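## Task

Take the red sock from the tray and fix it onto an unused peg of the sock dryer so that it dangles. Dropping it and grabbing it again is allowed. At the end the dryer must still hang from its rail, every sock that was already on it must remain clipped, and the robot must have released everything and moved away. Nothing may count as done if it only stays put because the robot holds it.

## Robot and tools

ROBOT. Two 6-joint arms with parallel grippers, named left_arm and right_arm. The names are labels, not image sides. In the scene frame the origin sits on the table top between the arms, +x points out over the table, +z points up, and left_arm is on the +y side. Bases: left_arm at (+0.021, +0.362, 0) m, quat_wxyz (+0.995, 0, 0, -0.097); right_arm at (+0.003, -0.313, 0) m, quat_wxyz (+1.000, 0, 0, +0.005). The fingers extend along the gripper's +z axis and close along its y axis; end_effector_position is the point between the pads, roughly 1 cm short of the fingertips.

THE ROW. Every motion command is built from rows of 14 numbers (always 14, even if one arm stays still): the left arm's six joints and its grip, then the right arm's six joints and its grip. Joint order within each arm: shoulder (joint2), elbow (joint3), waist (joint1), wrist pitch (joint4), wrist yaw (joint5), wrist roll (joint6). These are absolute target angles in radians, in each arm's own joint space, not Cartesian values and not offsets. Stated ranges: shoulder 0.000 to 3.142, elbow 0.000 to 3.142, waist -2.618 to 3.054, wrist pitch -1.571 to 1.571, wrist yaw -1.571 to 1.571, wrist roll -2.094 to 2.094. True ends may differ by up to 0.036 rad; a target beyond that margin and further out than the current angle gets the call refused, and a joint pushed to its real end is clipped there and reported with "joint sent to its limit". The grip number is an absolute setting from -1 (closed) to +1 (fully open). To keep a joint still, resend its "Joint targets" value.

TOOLS.
- execute_actions(actions): a list of actions run in sequence. Each action is a table of up to 15 rows, one row per control step of 1/30 s; if fewer rows are given the last one is held to fill 15 steps. An empty list just returns the current state and images.
- move(target, speed, blocking): target is one 14-number row of absolute joint angles and grips. All joints travel together so they finish at the same fraction, meaning grippers follow curved paths. speed (0.01 to 2 rad/s, default 0.5) caps the joint with the longest travel. Paths last between 0.5 and 10 s; longer ones are cut off at 10 s. Grip values are sent at the start. Paths ignore obstacles and the other arm. With blocking=false you get a result after 0.5 s while motion continues; check with wait(0), and send no other rows or moves until a result shows it ended (or call stop). The result adds a "move:" line: the ending (done, off_target, moving, held, fault), limits=held or limits=none, and each arm's joint farthest from target.
- wait(seconds): 0 to 10; arms hold their last command; returns early if a running move ends.
- stop(): brakes a running move; needs room to slow; fingers keep moving.
- zoom_image(camera, region): camera is cam_high, cam_low, cam_left_wrist or cam_right_wrist; region is [x0, y0, x1, y1] in pixels of that camera's last 504x504 image, origin top-left, at most 504 by 504.
- read_manual(section): only "licences"; moves nothing.
- finished_scene(scene): pass the current scene's number; irreversible; reports success.

MOTION LIMITS. Each step the target is kept within a lead of the measured angle: waist 0.202, shoulder 0.258, elbow 0.238, wrist pitch 0.573, wrist yaw and roll 0.522 rad. If targets would put a gripper over 70 mm from where it is, all of that arm's targets are scaled back. So big jumps take several actions; finish unfinished motion in the next command. Friction can leave a joint up to 0.031 rad off, and smaller commands may not move it.

RESULTS. The state line gives each gripper's position (m) and quat_wxyz in the scene frame, less accurate at long reach. Joint positions list the six angles plus gripper opening in metres (0.093 fully open to 0.000 closed); Joint velocities likewise. "Joint targets" shows what the joints are currently driven toward. grip_measured is the finger motor position on the -1..+1 scale; pads meet near -0.94 and each millimetre of object width adds about 0.0208, with a fixed per-gripper bias up to 0.02. Fingers stop on contact while the motor keeps going, so pressing is barely visible; the lower your number below the object's width reading, the harder the squeeze. Keep sending the closing number to keep holding. Other lines: step readings (joint angles at some steps), HELD (part of a row was held back), "joint command not followed" (clearance check altered targets), joint torques (offset, noisy), MOTOR HOT (from 75 °C) and FAULT / OVER-TEMPERATURE FAULT lines (arm stopped; at 100 °C the arm goes limp and drops).

CAMERAS. cam_high, cam_low, cam_left_wrist, cam_right_wrist, each 504x504.

AVOID. Knocking rigid items off the table (fails the task; cloth is exempt). Arms striking or pressing each other. Fast impacts and targets driven far past contact. Pulling the dryer off its rail or unclipping existing socks. Holding loads long enough to overheat motors. Brief external tugs or pushes can occur; recheck grasps. Before finishing, open the gripper and withdraw so the sock hangs unaided.

Each tool is called after "Emit:" by a JSON object that holds its "api" and its "payload", one argument or row to a line.

## Session

Emit:
{"api": "execute_actions", "payload": {
  "actions": []
}}

Scene clock: 0.00 s.
left_arm: end_effector_position=(+0.0868, +0.6898, +0.1133) grip_measured=+1.000 end_effector_quat_wxyz=(-0.062, -0.469, +0.573, +0.669) | right_arm: end_effector_position=(+0.3754, -0.4159, +0.2052) grip_measured=+1.000 end_effector_quat_wxyz=(+0.411, +0.595, +0.658, +0.212)
Joint names: [shoulder, elbow, waist, wrist pitch, wrist yaw, wrist roll]
Joint positions: left_arm=[ 1.731  0.669  1.043  0.122 -1.45   0.042  0.093] | right_arm=[ 1.246  0.928 -0.286 -0.292 -0.013  1.202  0.093]
Joint velocities: left_arm=[ 0.012  0.007  0.002 -0.022 -0.095  0.007  0.   ] | right_arm=[-0.002  0.012 -0.022  0.022 -0.081 -0.007  0.   ]
Joint torques (N m, as the arm reports them, + toward a larger angle): no reading
Motor temperatures (°C, as the motors report them): left_arm=[30 29 27 27 30 27] | right_arm=[30 28 30 29 31 29]
Joint targets: left_arm=[1.731 0.669 1.043 0.122 -1.450 0.042] | right_arm=[1.246 0.928 -0.286 -0.292 -0.013 1.202]

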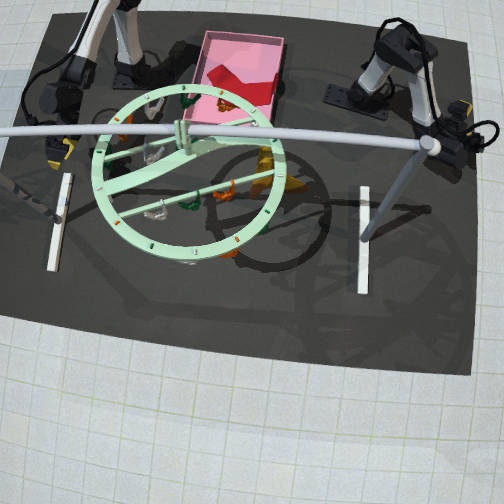

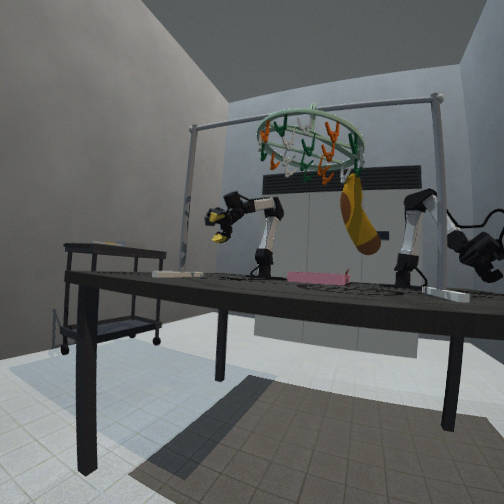

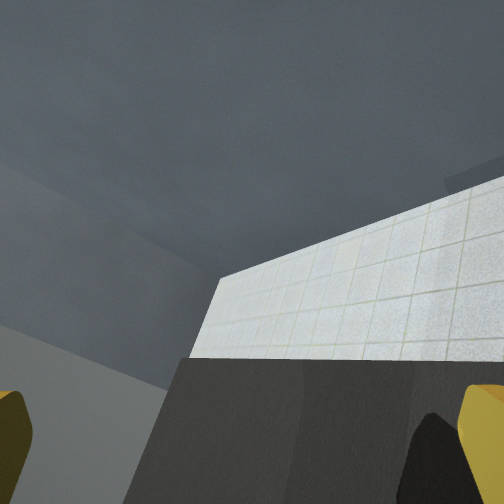

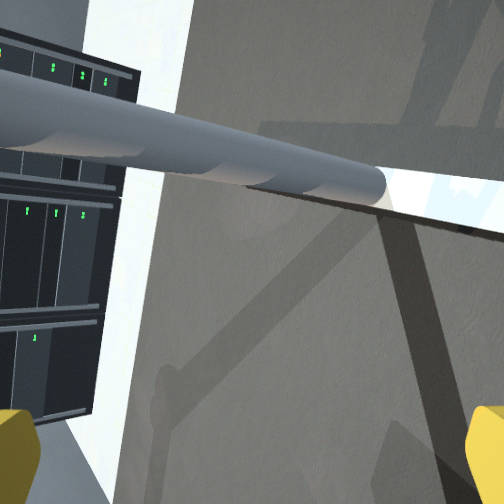

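Emit:
{"api": "zoom_image", "payload": {
  "camera": "cam_low",
  "region": [230, 80, 410, 300]
}}

Emit:
{"api": "zoom_image", "payload": {
  "camera": "cam_high",
  "region": [70, 10, 350, 290]
}}

Region (230, 80, 410, 300) of cam_low's 504x504 image, scaled by 2.291, with more detail than that image has; it fills the left 412 columns of this view, and the rest is white.

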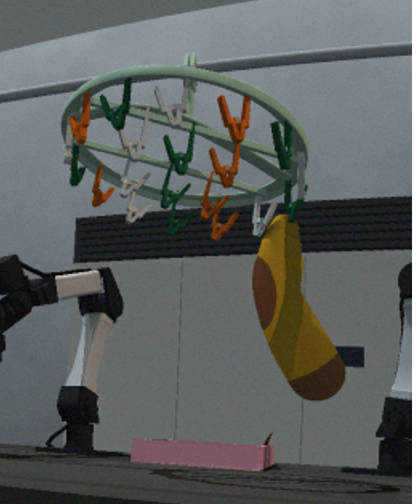

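Region (70, 10, 350, 290) of cam_high's 504x504 image, scaled by 1.800, with more detail than that image has.

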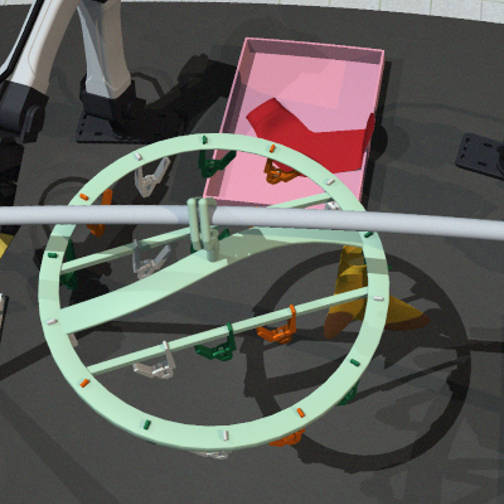

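Emit:
{"api": "move", "payload": {
  "target": [0.8,0.6,1.043,-1.0,0,0,1, 0.3,0.5,-0.286,0.2,0,0,1],
  "speed": 1
}}

Emit:
{"api": "move", "payload": {
  "target": [0.8,0.6,-1.4,-1.0,0,0,1, 0.3,0.5,0.5,0.4,0,0,1],
  "speed": 1
}}

Emit:
{"api": "move", "payload": {
  "target": [1.4,1.3,-1.4,-1.3,0,0,1, 0.3,0.5,0.5,0.4,0,0,1],
  "speed": 0.7
}}

Scene clock: 3.07 s.
left_arm: end_effector_position=(+0.1409, +0.5012, +0.0930) grip_measured=+1.000 end_effector_quat_wxyz=(+0.173, -0.402, +0.895, +0.085) | right_arm: end_effector_position=(+0.2163, -0.3712, +0.3953) grip_measured=+1.000 end_effector_quat_wxyz=(+0.823, +0.075, +0.552, -0.106)
Joint names: [shoulder, elbow, waist, wrist pitch, wrist yaw, wrist roll]
Joint positions: left_arm=[ 0.821  0.623  1.043 -0.986 -0.012  0.007  0.093] | right_arm=[ 0.312  0.519 -0.286  0.181 -0.012  0.011  0.093]
Joint velocities: left_arm=[-0.002  0.012 -0.002 -0.095 -0.037  0.007  0.   ] | right_arm=[-0.002 -0.007  0.002  0.007 -0.022  0.007  0.   ]
Joint torques (N m, as the arm reports them, + toward a larger angle): left_arm=[-2.59  6.68  0.18  1.28  0.07 -0.07] | right_arm=[ 0.71  6.12 -0.32  1.77  0.23 -0.03]
Motor temperatures (°C, as the motors report them): left_arm=[30 29 27 27 30 27] | right_arm=[30 29 30 31 31 29]
Joint targets: left_arm=[0.800 0.600 1.043 -1.000 -0.000 0.000] | right_arm=[0.300 0.500 -0.286 0.200 -0.000 0.000]
move: off_target (left_arm); limits=none; left_arm: farthest joint: the elbow, 0.023 radians from its target (0.069 radians at the start); right_arm: farthest joint: the elbow, 0.019 radians from its target (0.428 radians at the start)

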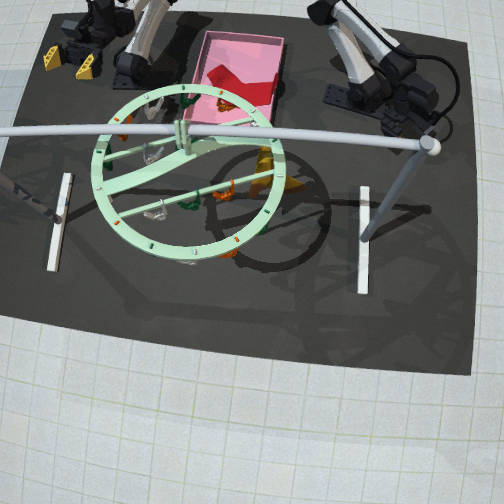

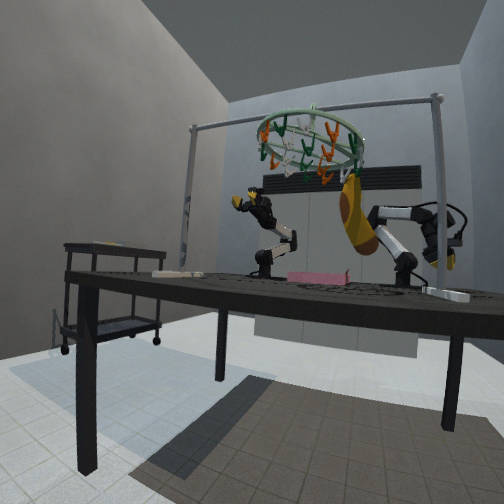

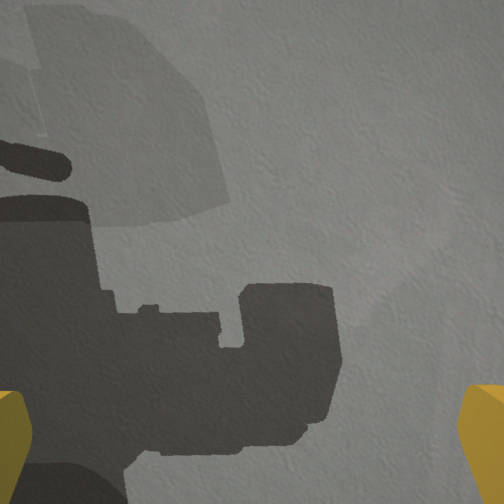

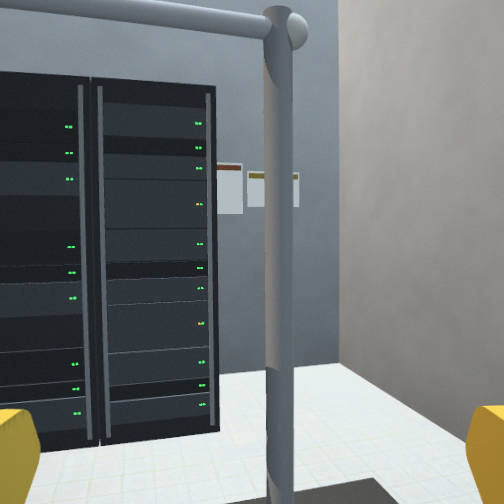

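Scene clock: 6.10 s.
left_arm: end_effector_position=(+0.0191, +0.1785, +0.0930) grip_measured=+1.000 end_effector_quat_wxyz=(+0.136, +0.700, +0.688, -0.136) | right_arm: end_effector_position=(+0.1764, -0.2173, +0.4382) grip_measured=+1.000 end_effector_quat_wxyz=(+0.853, -0.118, +0.456, +0.224)
Joint names: [shoulder, elbow, waist, wrist pitch, wrist yaw, wrist roll]
Joint positions: left_arm=[ 0.821  0.623 -1.389 -0.986 -0.002  0.005  0.093] | right_arm=[ 0.312  0.519  0.488  0.382 -0.009  0.01   0.093]
Joint velocities: left_arm=[ 0.002 -0.002  0.002  0.022  0.051 -0.037  0.   ] | right_arm=[-0.007 -0.007  0.007 -0.095 -0.022 -0.022  0.   ]
Joint torques (N m, as the arm reports them, + toward a larger angle): left_arm=[-2.65  6.41 -0.74  1.23 -0.04 -0.07] | right_arm=[ 0.87  5.9   0.74  1.53  0.16 -0.01]
Motor temperatures (°C, as the motors report them): left_arm=[30 30 27 28 30 27] | right_arm=[30 29 30 31 31 29]
Joint targets: left_arm=[0.800 0.600 -1.400 -1.000 -0.000 0.000] | right_arm=[0.300 0.500 0.500 0.400 0.000 -0.000]
move: off_target (left_arm); limits=none; left_arm: farthest joint: the elbow, 0.023 radians from its target (0.023 radians at the start); right_arm: farthest joint: the elbow, 0.019 radians from its target (0.019 radians at the start)

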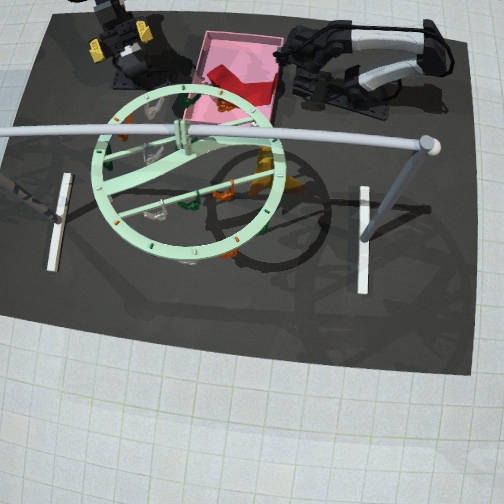

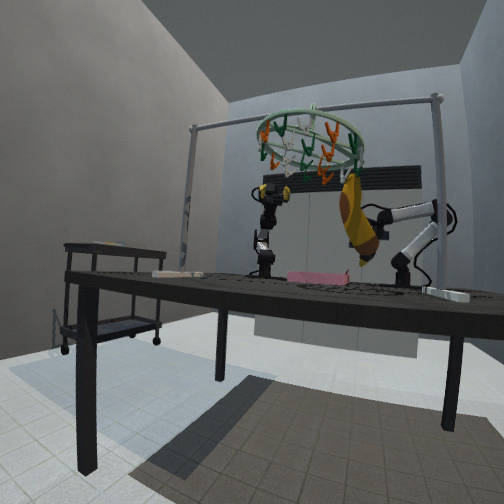

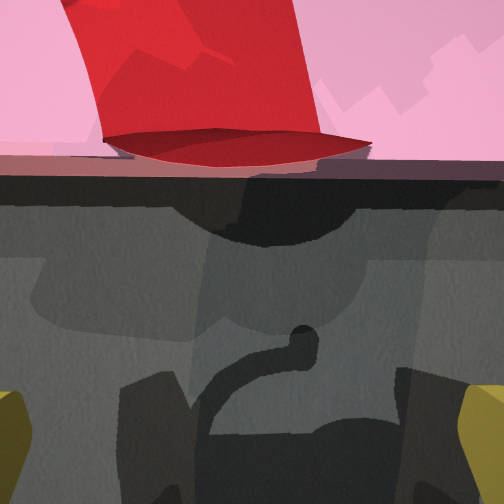

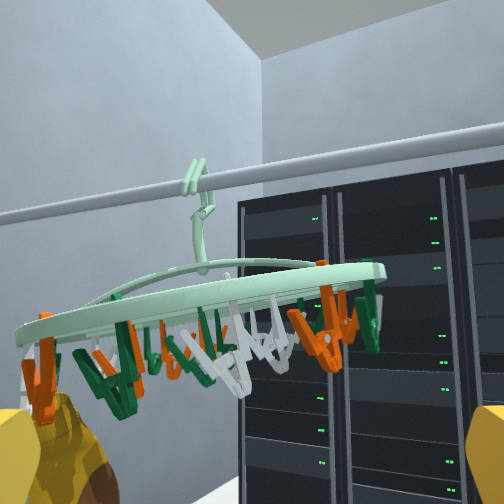

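Scene clock: 7.87 s.
left_arm: end_effector_position=(+0.0181, +0.0984, +0.1687) grip_measured=+1.000 end_effector_quat_wxyz=(+0.064, +0.710, +0.698, -0.064) | right_arm: end_effector_position=(+0.1763, -0.2173, +0.4383) grip_measured=+1.000 end_effector_quat_wxyz=(+0.853, -0.118, +0.456, +0.224)
Joint names: [shoulder, elbow, waist, wrist pitch, wrist yaw, wrist roll]
Joint positions: left_arm=[ 1.38   1.277 -1.389 -1.286 -0.002  0.005  0.093] | right_arm=[ 0.312  0.519  0.488  0.383 -0.009  0.01   0.093]
Joint velocities: left_arm=[ 0.002  0.012 -0.002 -0.007 -0.022 -0.051  0.   ] | right_arm=[ 0.012 -0.017 -0.002 -0.051  0.007 -0.007  0.   ]
Joint torques (N m, as the arm reports them, + toward a larger angle): left_arm=[-4.41 10.51 -1.    0.84 -0.09 -0.06] | right_arm=[ 0.82  5.74  0.68  1.48  0.18 -0.03]
Motor temperatures (°C, as the motors report them): left_arm=[30 31 27 28 30 27] | right_arm=[30 29 30 32 31 29]
Joint targets: left_arm=[1.400 1.300 -1.400 -1.300 -0.000 -0.000] | right_arm=[0.300 0.500 0.500 0.400 -0.000 0.000]
move: off_target (left_arm); limits=none; left_arm: farthest joint: the elbow, 0.023 radians from its target (0.677 radians at the start); right_arm: farthest joint: the elbow, 0.019 radians from its target (0.019 radians at the start)

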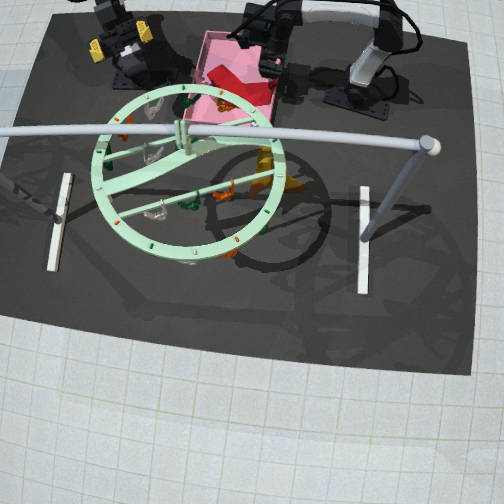

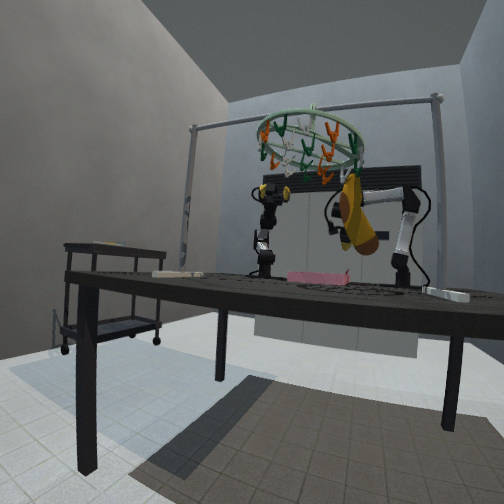

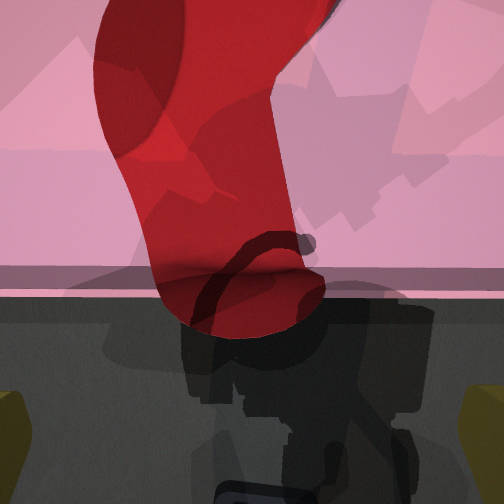

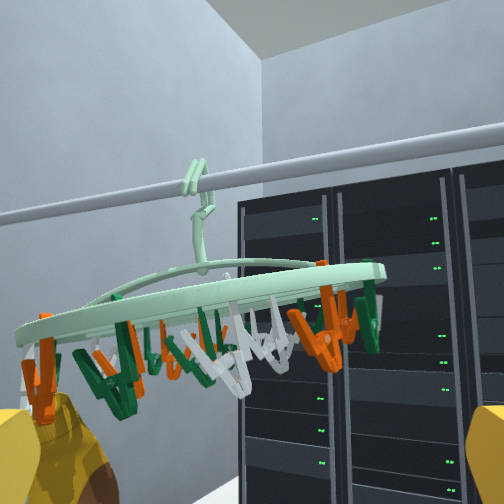

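Emit:
{"api": "move", "payload": {
  "target": [1.38,1.05,-1.4,-1.17,0,1.57,0, 0.3,0.5,0.5,0.4,0,0,1],
  "speed": 1
}}

Emit:
{"api": "move", "payload": {
  "target": [1.45,0.89,-1.4,-0.96,0,1.57,0, 0.3,0.5,0.5,0.4,0,0,1],
  "speed": 0.3
}}

Scene clock: 10.93 s.
left_arm: end_effector_position=(+0.0184, +0.1211, +0.1142) grip_measured=+0.002 end_effector_quat_wxyz=(+0.040, +0.999, -0.002, +0.000) | right_arm: end_effector_position=(+0.1763, -0.2173, +0.4383) grip_measured=+1.000 end_effector_quat_wxyz=(+0.853, -0.118, +0.456, +0.224)
Joint names: [shoulder, elbow, waist, wrist pitch, wrist yaw, wrist roll]
Joint positions: left_arm=[ 1.38   1.073 -1.389 -1.184 -0.002  1.562  0.045] | right_arm=[ 0.312  0.519  0.488  0.383 -0.009  0.01   0.093]
Joint velocities: left_arm=[-0.002 -0.012  0.012  0.051 -0.007 -0.037  0.   ] | right_arm=[-0.002 -0.022 -0.002 -0.081 -0.007 -0.007  0.   ]
Joint torques (N m, as the arm reports them, + toward a larger angle): left_arm=[-5.43  5.71 -0.9   0.8   0.06  0.03] | right_arm=[ 0.92  5.77  0.67  1.52  0.21 -0.01]
Motor temperatures (°C, as the motors report them): left_arm=[30 31 27 28 30 27] | right_arm=[30 29 30 32 31 29]
Joint targets: left_arm=[1.380 1.050 -1.400 -1.170 0.000 1.570] | right_arm=[0.300 0.500 0.500 0.400 0.000 -0.000]
move: off_target (left_arm); limits=none; left_arm: farthest joint: the elbow, 0.023 radians from its target (0.227 radians at the start); right_arm: farthest joint: the elbow, 0.019 radians from its target (0.019 radians at the start)

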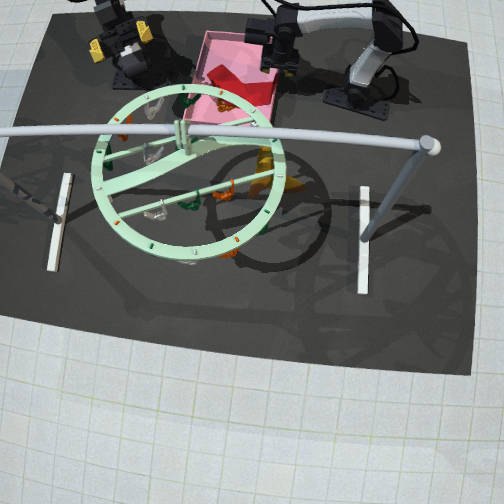

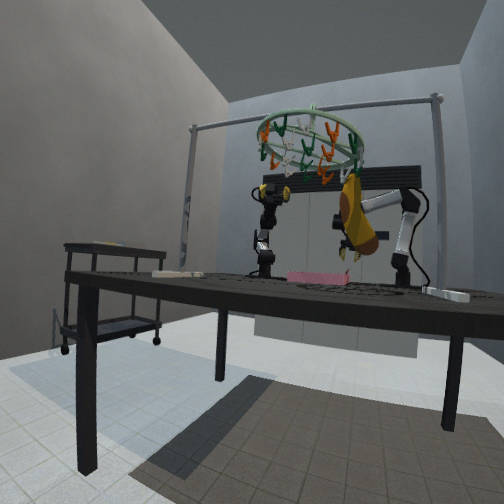

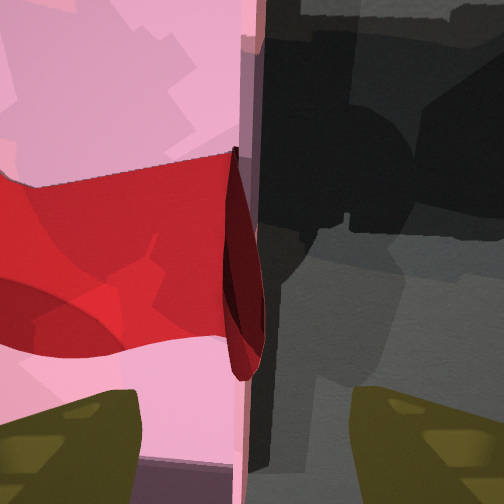

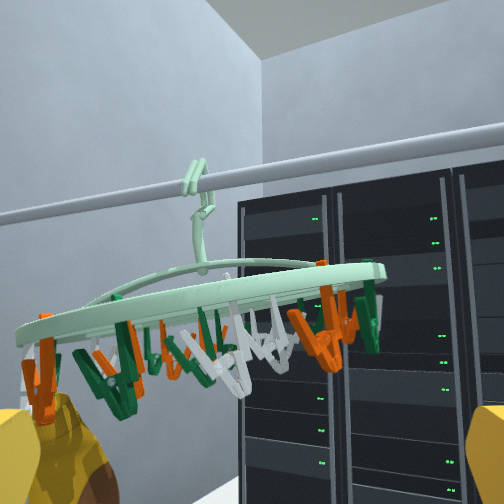

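Scene clock: 12.37 s.
left_arm: end_effector_position=(+0.0184, +0.1176, +0.0643) grip_measured=+0.002 end_effector_quat_wxyz=(+0.040, +0.999, -0.002, +0.000) | right_arm: end_effector_position=(+0.1763, -0.2173, +0.4383) grip_measured=+1.000 end_effector_quat_wxyz=(+0.853, -0.118, +0.456, +0.224)
Joint names: [shoulder, elbow, waist, wrist pitch, wrist yaw, wrist roll]
Joint positions: left_arm=[ 1.429  0.912 -1.389 -0.975 -0.002  1.563  0.045] | right_arm=[ 0.312  0.519  0.488  0.383 -0.009  0.01   0.093]
Joint velocities: left_arm=[-0.012  0.002 -0.007 -0.022  0.037 -0.022 -0.   ] | right_arm=[-0.002 -0.002 -0.017  0.051  0.007 -0.022  0.   ]
Joint torques (N m, as the arm reports them, + toward a larger angle): left_arm=[-4.2   5.72 -1.    0.73  0.08  0.07] | right_arm=[ 0.91  5.8   0.69  1.49  0.17 -0.05]
Motor temperatures (°C, as the motors report them): left_arm=[30 31 27 28 30 27] | right_arm=[30 29 30 32 31 29]
Joint targets: left_arm=[1.450 0.890 -1.400 -0.960 -0.000 1.570] | right_arm=[0.300 0.500 0.500 0.400 -0.000 0.000]
move: off_target (left_arm); limits=none; left_arm: farthest joint: the elbow, 0.022 radians from its target (0.183 radians at the start); right_arm: farthest joint: the elbow, 0.019 radians from its target (0.019 radians at the start)

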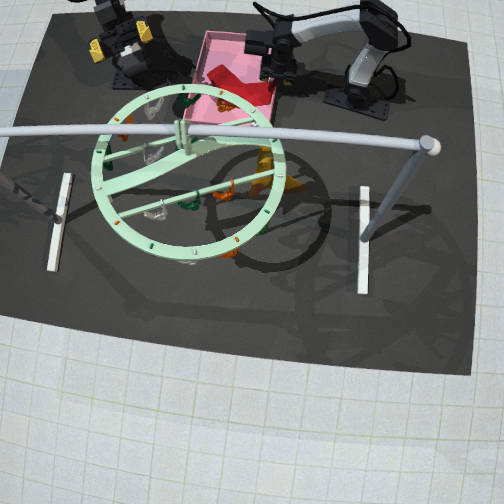

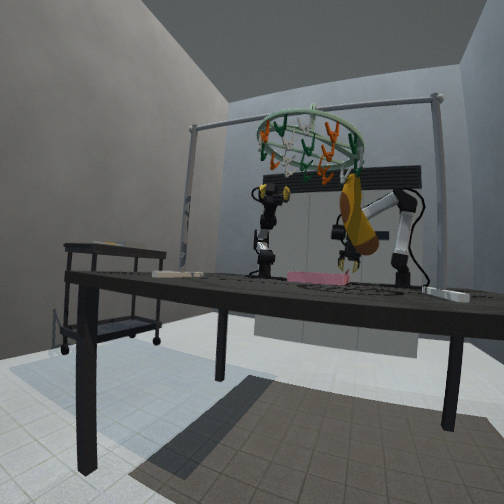

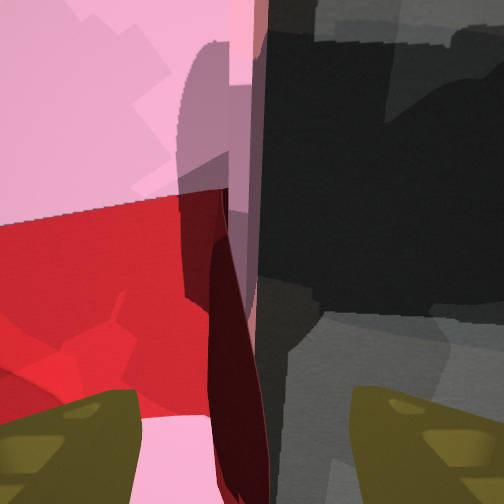

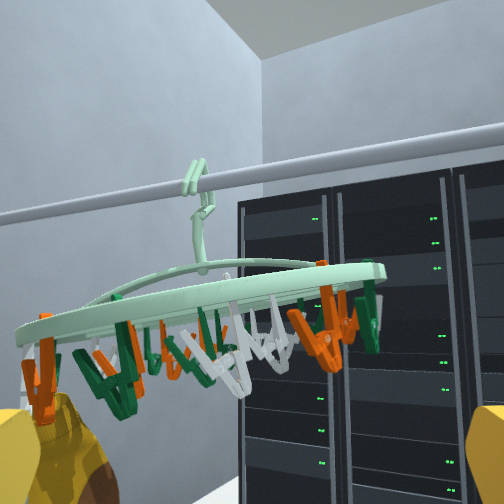

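Emit:
{"api": "move", "payload": {
  "target": [1.45,0.89,-1.4,-0.96,0,1.57,-1, 0.3,0.5,0.5,0.4,0,0,1]
}}

Emit:
{"api": "move", "payload": {
  "target": [1.2,1.62,-1.4,-1.42,0,0,-1, 0.3,0.3,1.55,0.2,0,0,1],
  "speed": 0.6
}}

Scene clock: 13.23 s.
left_arm: end_effector_position=(+0.0184, +0.1169, +0.0643) grip_measured=-0.987 end_effector_quat_wxyz=(+0.041, +0.999, -0.002, +0.000) | right_arm: end_effector_position=(+0.1763, -0.2173, +0.4383) grip_measured=+1.000 end_effector_quat_wxyz=(+0.853, -0.118, +0.456, +0.224)
Joint names: [shoulder, elbow, waist, wrist pitch, wrist yaw, wrist roll]
Joint positions: left_arm=[ 1.429  0.912 -1.389 -0.972 -0.002  1.563  0.   ] | right_arm=[ 0.312  0.519  0.488  0.383 -0.009  0.01   0.093]
Joint velocities: left_arm=[ 0.002  0.002 -0.017 -0.037 -0.037 -0.007  0.   ] | right_arm=[-0.017  0.002  0.007 -0.051 -0.022  0.007  0.   ]
Joint torques (N m, as the arm reports them, + toward a larger angle): left_arm=[-4.12  5.5  -0.82  0.7   0.09  0.03] | right_arm=[ 0.91  5.72  0.81  1.48  0.2  -0.05]
Motor temperatures (°C, as the motors report them): left_arm=[30 31 27 28 30 27] | right_arm=[30 29 30 32 31 29]
Joint targets: left_arm=[1.450 0.890 -1.400 -0.960 0.000 1.570] | right_arm=[0.300 0.500 0.500 0.400 0.000 -0.000]
move: off_target (left_arm); limits=none; left_arm: farthest joint: the elbow, 0.022 radians from its target (0.022 radians at the start); right_arm: farthest joint: the elbow, 0.019 radians from its target (0.019 radians at the start)

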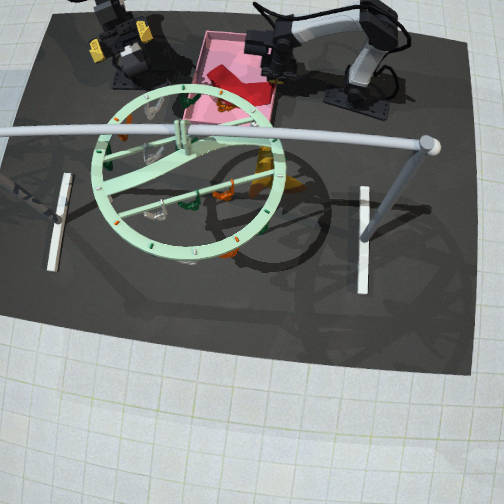

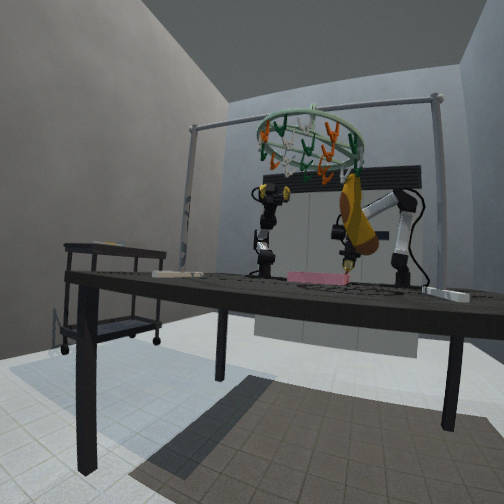

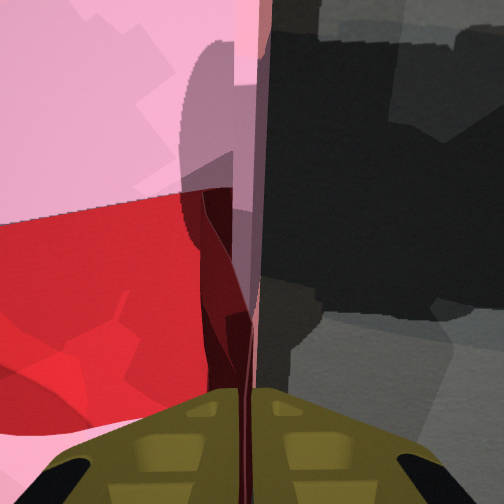

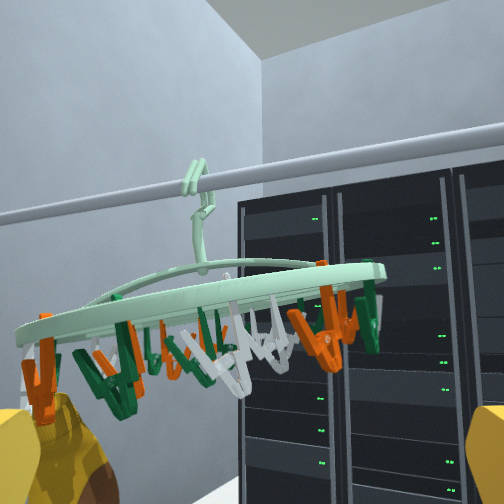

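Scene clock: 16.67 s.
left_arm: end_effector_position=(+0.0182, +0.1031, +0.3004) grip_measured=-0.987 end_effector_quat_wxyz=(+0.189, +0.688, +0.675, -0.189) | right_arm: end_effector_position=(+0.0079, -0.0627, +0.3058) grip_measured=+1.000 end_effector_quat_wxyz=(+0.551, -0.440, +0.451, +0.547)
Joint names: [shoulder, elbow, waist, wrist pitch, wrist yaw, wrist roll]
Joint positions: left_arm=[ 1.218  1.599 -1.389 -1.41  -0.002  0.008  0.   ] | right_arm=[ 0.312  0.317  1.539  0.203 -0.005  0.01   0.093]
Joint velocities: left_arm=[ 0.012  0.007  0.002 -0.007 -0.139 -0.007  0.   ] | right_arm=[ 0.012 -0.002  0.017 -0.051 -0.022  0.037  0.   ]
Joint torques (N m, as the arm reports them, + toward a larger angle): left_arm=[-5.01  9.37 -0.82  1.59 -0.06 -0.03] | right_arm=[ 0.12  6.83  0.73  1.7   0.18 -0.02]
Motor temperatures (°C, as the motors report them): left_arm=[31 32 27 28 30 27] | right_arm=[30 30 30 33 31 29]
Joint targets: left_arm=[1.200 1.620 -1.400 -1.420 -0.000 -0.000] | right_arm=[0.300 0.300 1.550 0.200 -0.000 0.000]
move: off_target (left_arm); limits=none; left_arm: farthest joint: the elbow, 0.021 radians from its target (0.708 radians at the start); right_arm: farthest joint: the elbow, 0.017 radians from its target (0.219 radians at the start)

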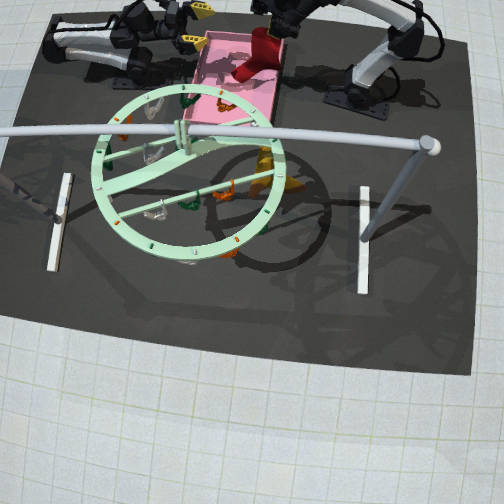

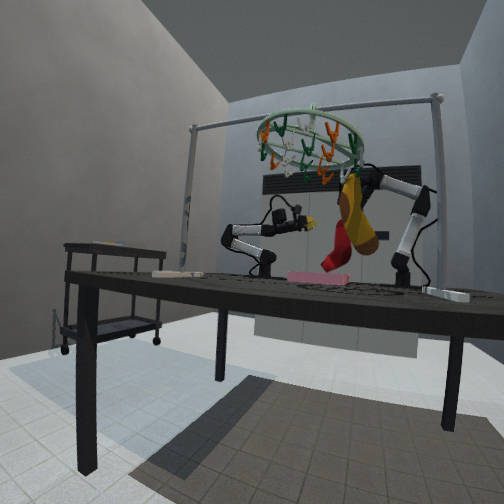

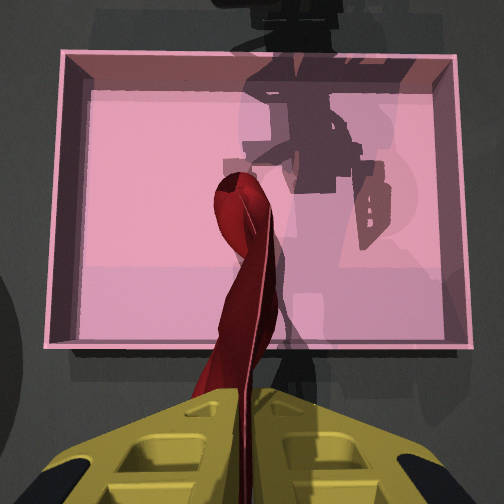

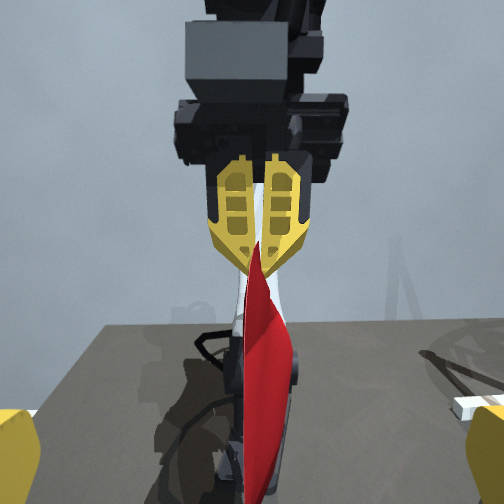

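Emit:
{"api": "move", "payload": {
  "target": [1.5,2.3,-1.4,-1.57,0,0,-1, 0.5,0.15,1.53,0.95,0,0,1],
  "speed": 0.6
}}

Scene clock: 19.00 s.
left_arm: end_effector_position=(+0.0177, +0.0632, +0.4265) grip_measured=-0.987 end_effector_quat_wxyz=(+0.278, +0.656, +0.644, -0.278) | right_arm: end_effector_position=(+0.0076, -0.0780, +0.3576) grip_measured=+1.000 end_effector_quat_wxyz=(+0.631, -0.321, +0.328, +0.626)
Joint names: [shoulder, elbow, waist, wrist pitch, wrist yaw, wrist roll]
Joint positions: left_arm=[ 1.478  2.276 -1.389 -1.56  -0.002  0.007  0.   ] | right_arm=[ 0.482  0.168  1.539  0.932 -0.005  0.01   0.093]
Joint velocities: left_arm=[-0.002 -0.012 -0.007  0.007  0.066 -0.051  0.   ] | right_arm=[ 0.007 -0.012 -0.007 -0.022  0.037  0.022  0.   ]
Joint torques (N m, as the arm reports them, + toward a larger angle): left_arm=[-2.65  7.68 -0.75  2.12 -0.03 -0.05] | right_arm=[ 1.84  6.51 -0.85  1.48  0.18 -0.04]
Motor temperatures (°C, as the motors report them): left_arm=[30 32 27 29 30 27] | right_arm=[30 30 30 33 31 29]
Joint targets: left_arm=[1.500 2.300 -1.400 -1.570 0.000 0.000] | right_arm=[0.500 0.150 1.530 0.950 -0.000 -0.000]
move: off_target (left_arm); limits=none; left_arm: farthest joint: the elbow, 0.024 radians from its target (0.701 radians at the start); right_arm: farthest joint: the shoulder, 0.018 radians from its target (0.188 radians at the start)

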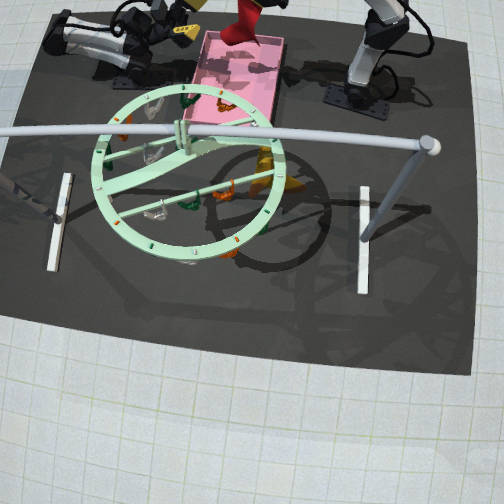

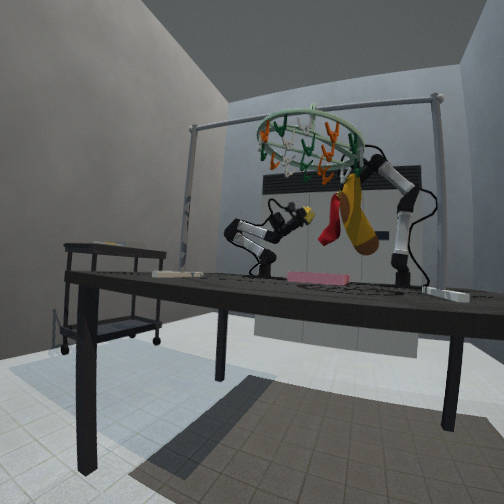

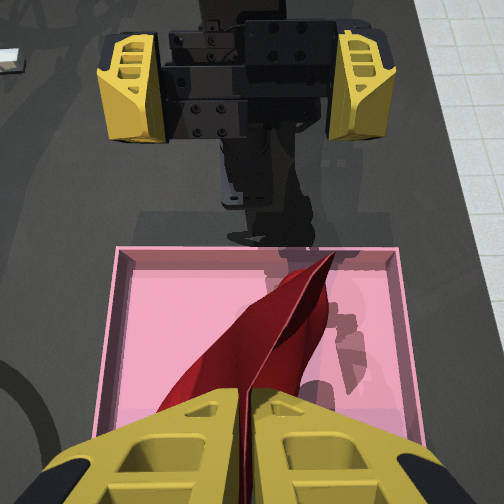

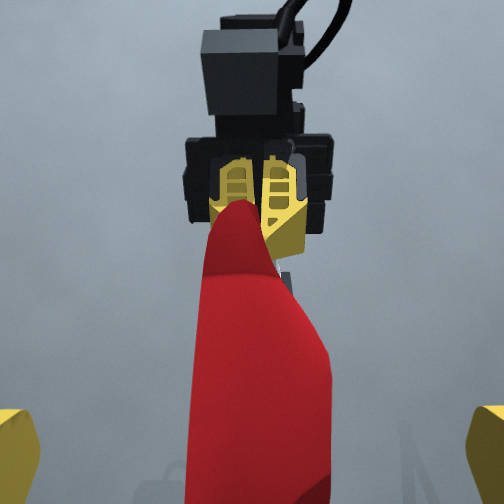

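Emit:
{"api": "move", "payload": {
  "target": [1.72,2.04,-1.4,-1.57,0,0,-1, 0.3,0.0,1.52,0.65,0,0,1],
  "speed": 0.4
}}

Emit:
{"api": "zoom_image", "payload": {
  "camera": "cam_low",
  "region": [250, 150, 400, 300]
}}

Scene clock: 20.67 s.
left_arm: end_effector_position=(+0.0170, +0.0102, +0.2864) grip_measured=-0.987 end_effector_quat_wxyz=(+0.125, +0.703, +0.689, -0.124) | right_arm: end_effector_position=(+0.0096, -0.0649, +0.2638) grip_measured=+1.000 end_effector_quat_wxyz=(+0.584, -0.398, +0.411, +0.576)
Joint names: [shoulder, elbow, waist, wrist pitch, wrist yaw, wrist roll]
Joint positions: left_arm=[ 1.713  2.056 -1.389 -1.561 -0.002  0.007  0.   ] | right_arm=[ 0.317  0.015  1.531  0.654 -0.005  0.01   0.093]
Joint velocities: left_arm=[ 0.017  0.007 -0.007  0.037  0.007  0.007  0.   ] | right_arm=[ 0.012  0.012  0.002 -0.081  0.037  0.007  0.   ]
Joint torques (N m, as the arm reports them, + toward a larger angle): left_arm=[-8.01  5.47 -0.96  1.23 -0.05 -0.03] | right_arm=[-0.3   7.13 -1.16  1.57  0.15  0.  ]
Motor temperatures (°C, as the motors report them): left_arm=[31 32 27 29 30 27] | right_arm=[30 30 30 33 31 29]
Joint targets: left_arm=[1.720 2.040 -1.400 -1.570 -0.000 -0.000] | right_arm=[0.300 -0.000 1.520 0.650 0.000 0.000]
move: done; limits=none; left_arm: farthest joint: the elbow, 0.016 radians from its target (0.236 radians at the start); right_arm: farthest joint: the shoulder, 0.017 radians from its target (0.182 radians at the start)

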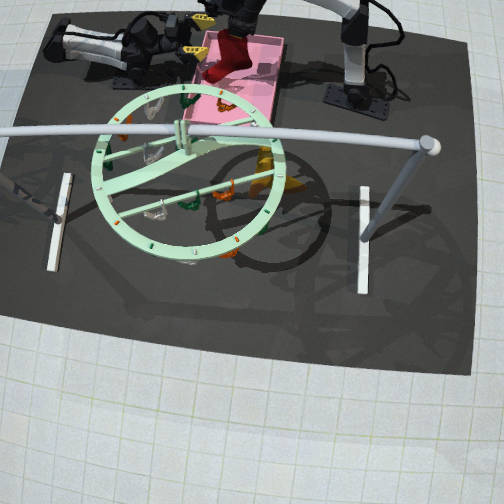

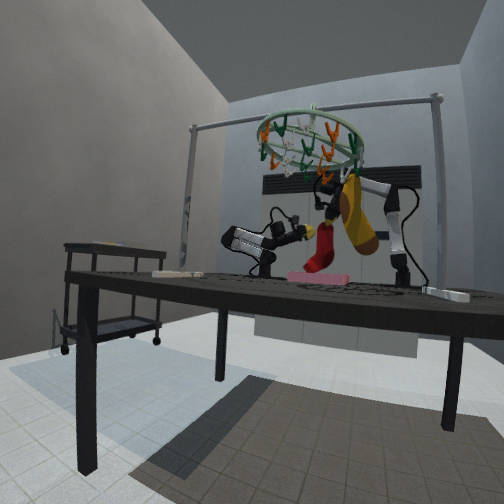

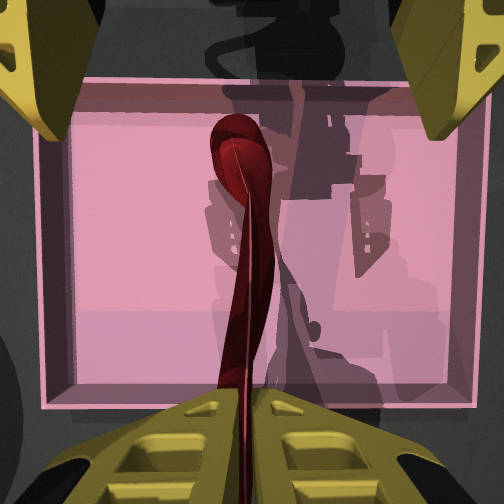

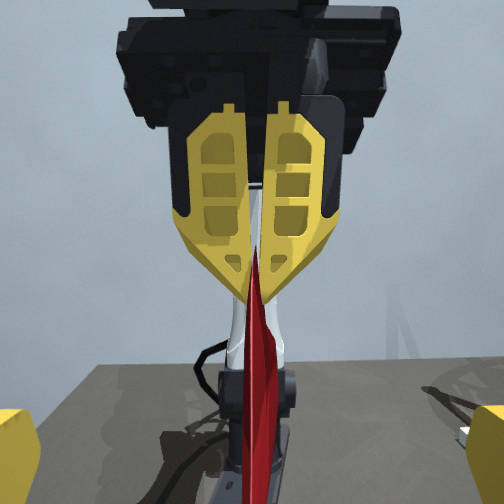

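Region (250, 150, 400, 300) of cam_low's 504x504 image, scaled by 3.360, with more detail than that image has.

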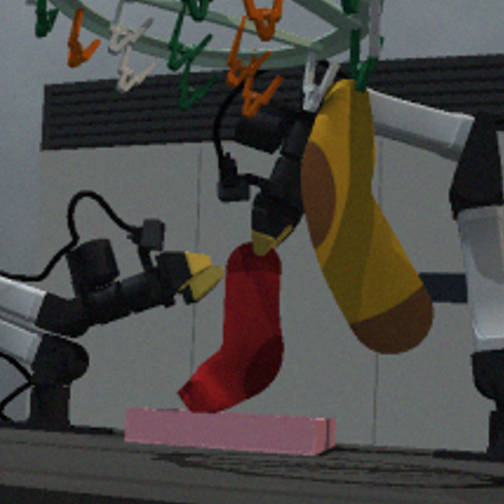

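Flat. Advance.

Emit:
{"api": "move", "payload": {
  "target": [1.72,2.04,-1.4,-1.57,0,0,-1, 1.05,0.08,1.52,1.34,0,0,0.3],
  "speed": 0.4
}}

Emit:
{"api": "zoom_image", "payload": {
  "camera": "cam_low",
  "region": [270, 180, 370, 280]
}}

Scene clock: 23.30 s.
left_arm: end_effector_position=(+0.0170, +0.0102, +0.2864) grip_measured=-0.987 end_effector_quat_wxyz=(+0.125, +0.703, +0.689, -0.124) | right_arm: end_effector_position=(+0.0111, -0.0137, +0.2502) grip_measured=+0.302 end_effector_quat_wxyz=(+0.581, -0.402, +0.415, +0.573)
Joint names: [shoulder, elbow, waist, wrist pitch, wrist yaw, wrist roll]
Joint positions: left_arm=[ 1.713  2.056 -1.389 -1.561 -0.002  0.007  0.   ] | right_arm=[ 1.035  0.052  1.531  1.321 -0.005  0.01   0.06 ]
Joint velocities: left_arm=[-0.017  0.002  0.022  0.022 -0.037 -0.007  0.   ] | right_arm=[-0.002 -0.002 -0.002  0.007  0.022  0.066 -0.   ]
Joint torques (N m, as the arm reports them, + toward a larger angle): left_arm=[-8.03  5.81 -0.75  1.2  -0.06 -0.04] | right_arm=[-0.53  8.88 -1.04  1.81  0.15 -0.02]
Motor temperatures (°C, as the motors report them): left_arm=[31 32 27 29 30 27] | right_arm=[30 30 30 34 31 29]
Joint targets: left_arm=[1.720 2.040 -1.400 -1.570 0.000 0.000] | right_arm=[1.050 0.080 1.520 1.340 0.000 -0.000]
move: off_target (right_arm); limits=none; left_arm: farthest joint: the elbow, 0.016 radians from its target (0.016 radians at the start); right_arm: farthest joint: the elbow, 0.028 radians from its target (0.065 radians at the start)

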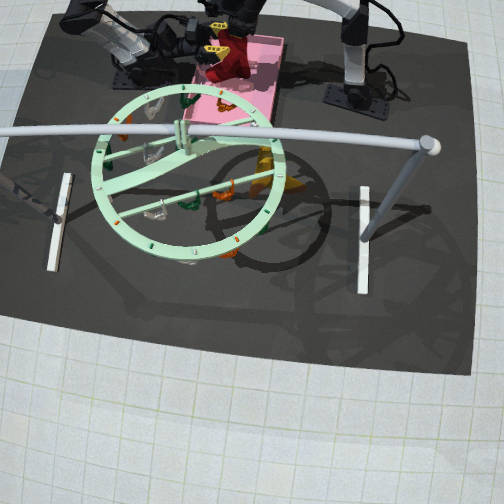

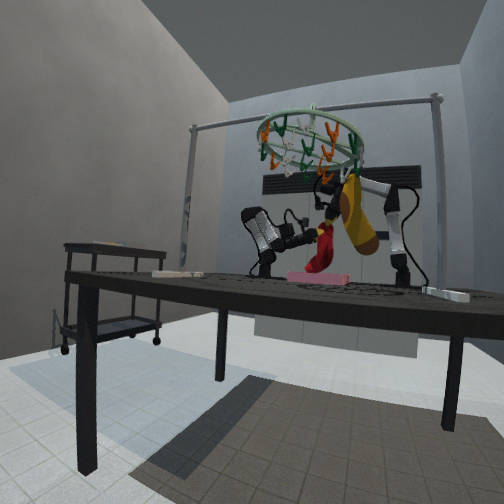

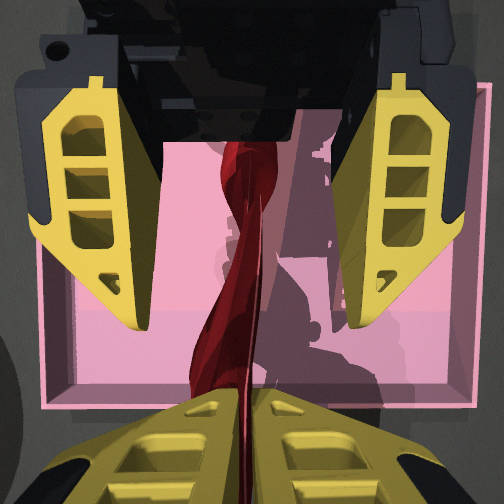

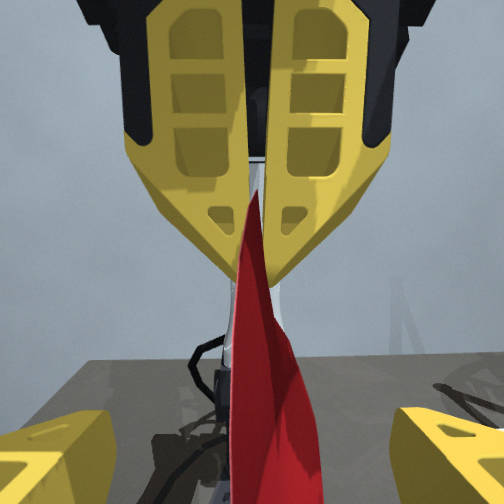

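Region (270, 180, 370, 280) of cam_low's 504x504 image, scaled by 5.040, with more detail than that image has.

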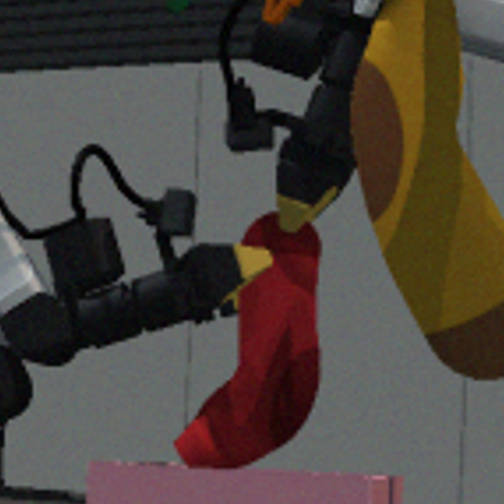

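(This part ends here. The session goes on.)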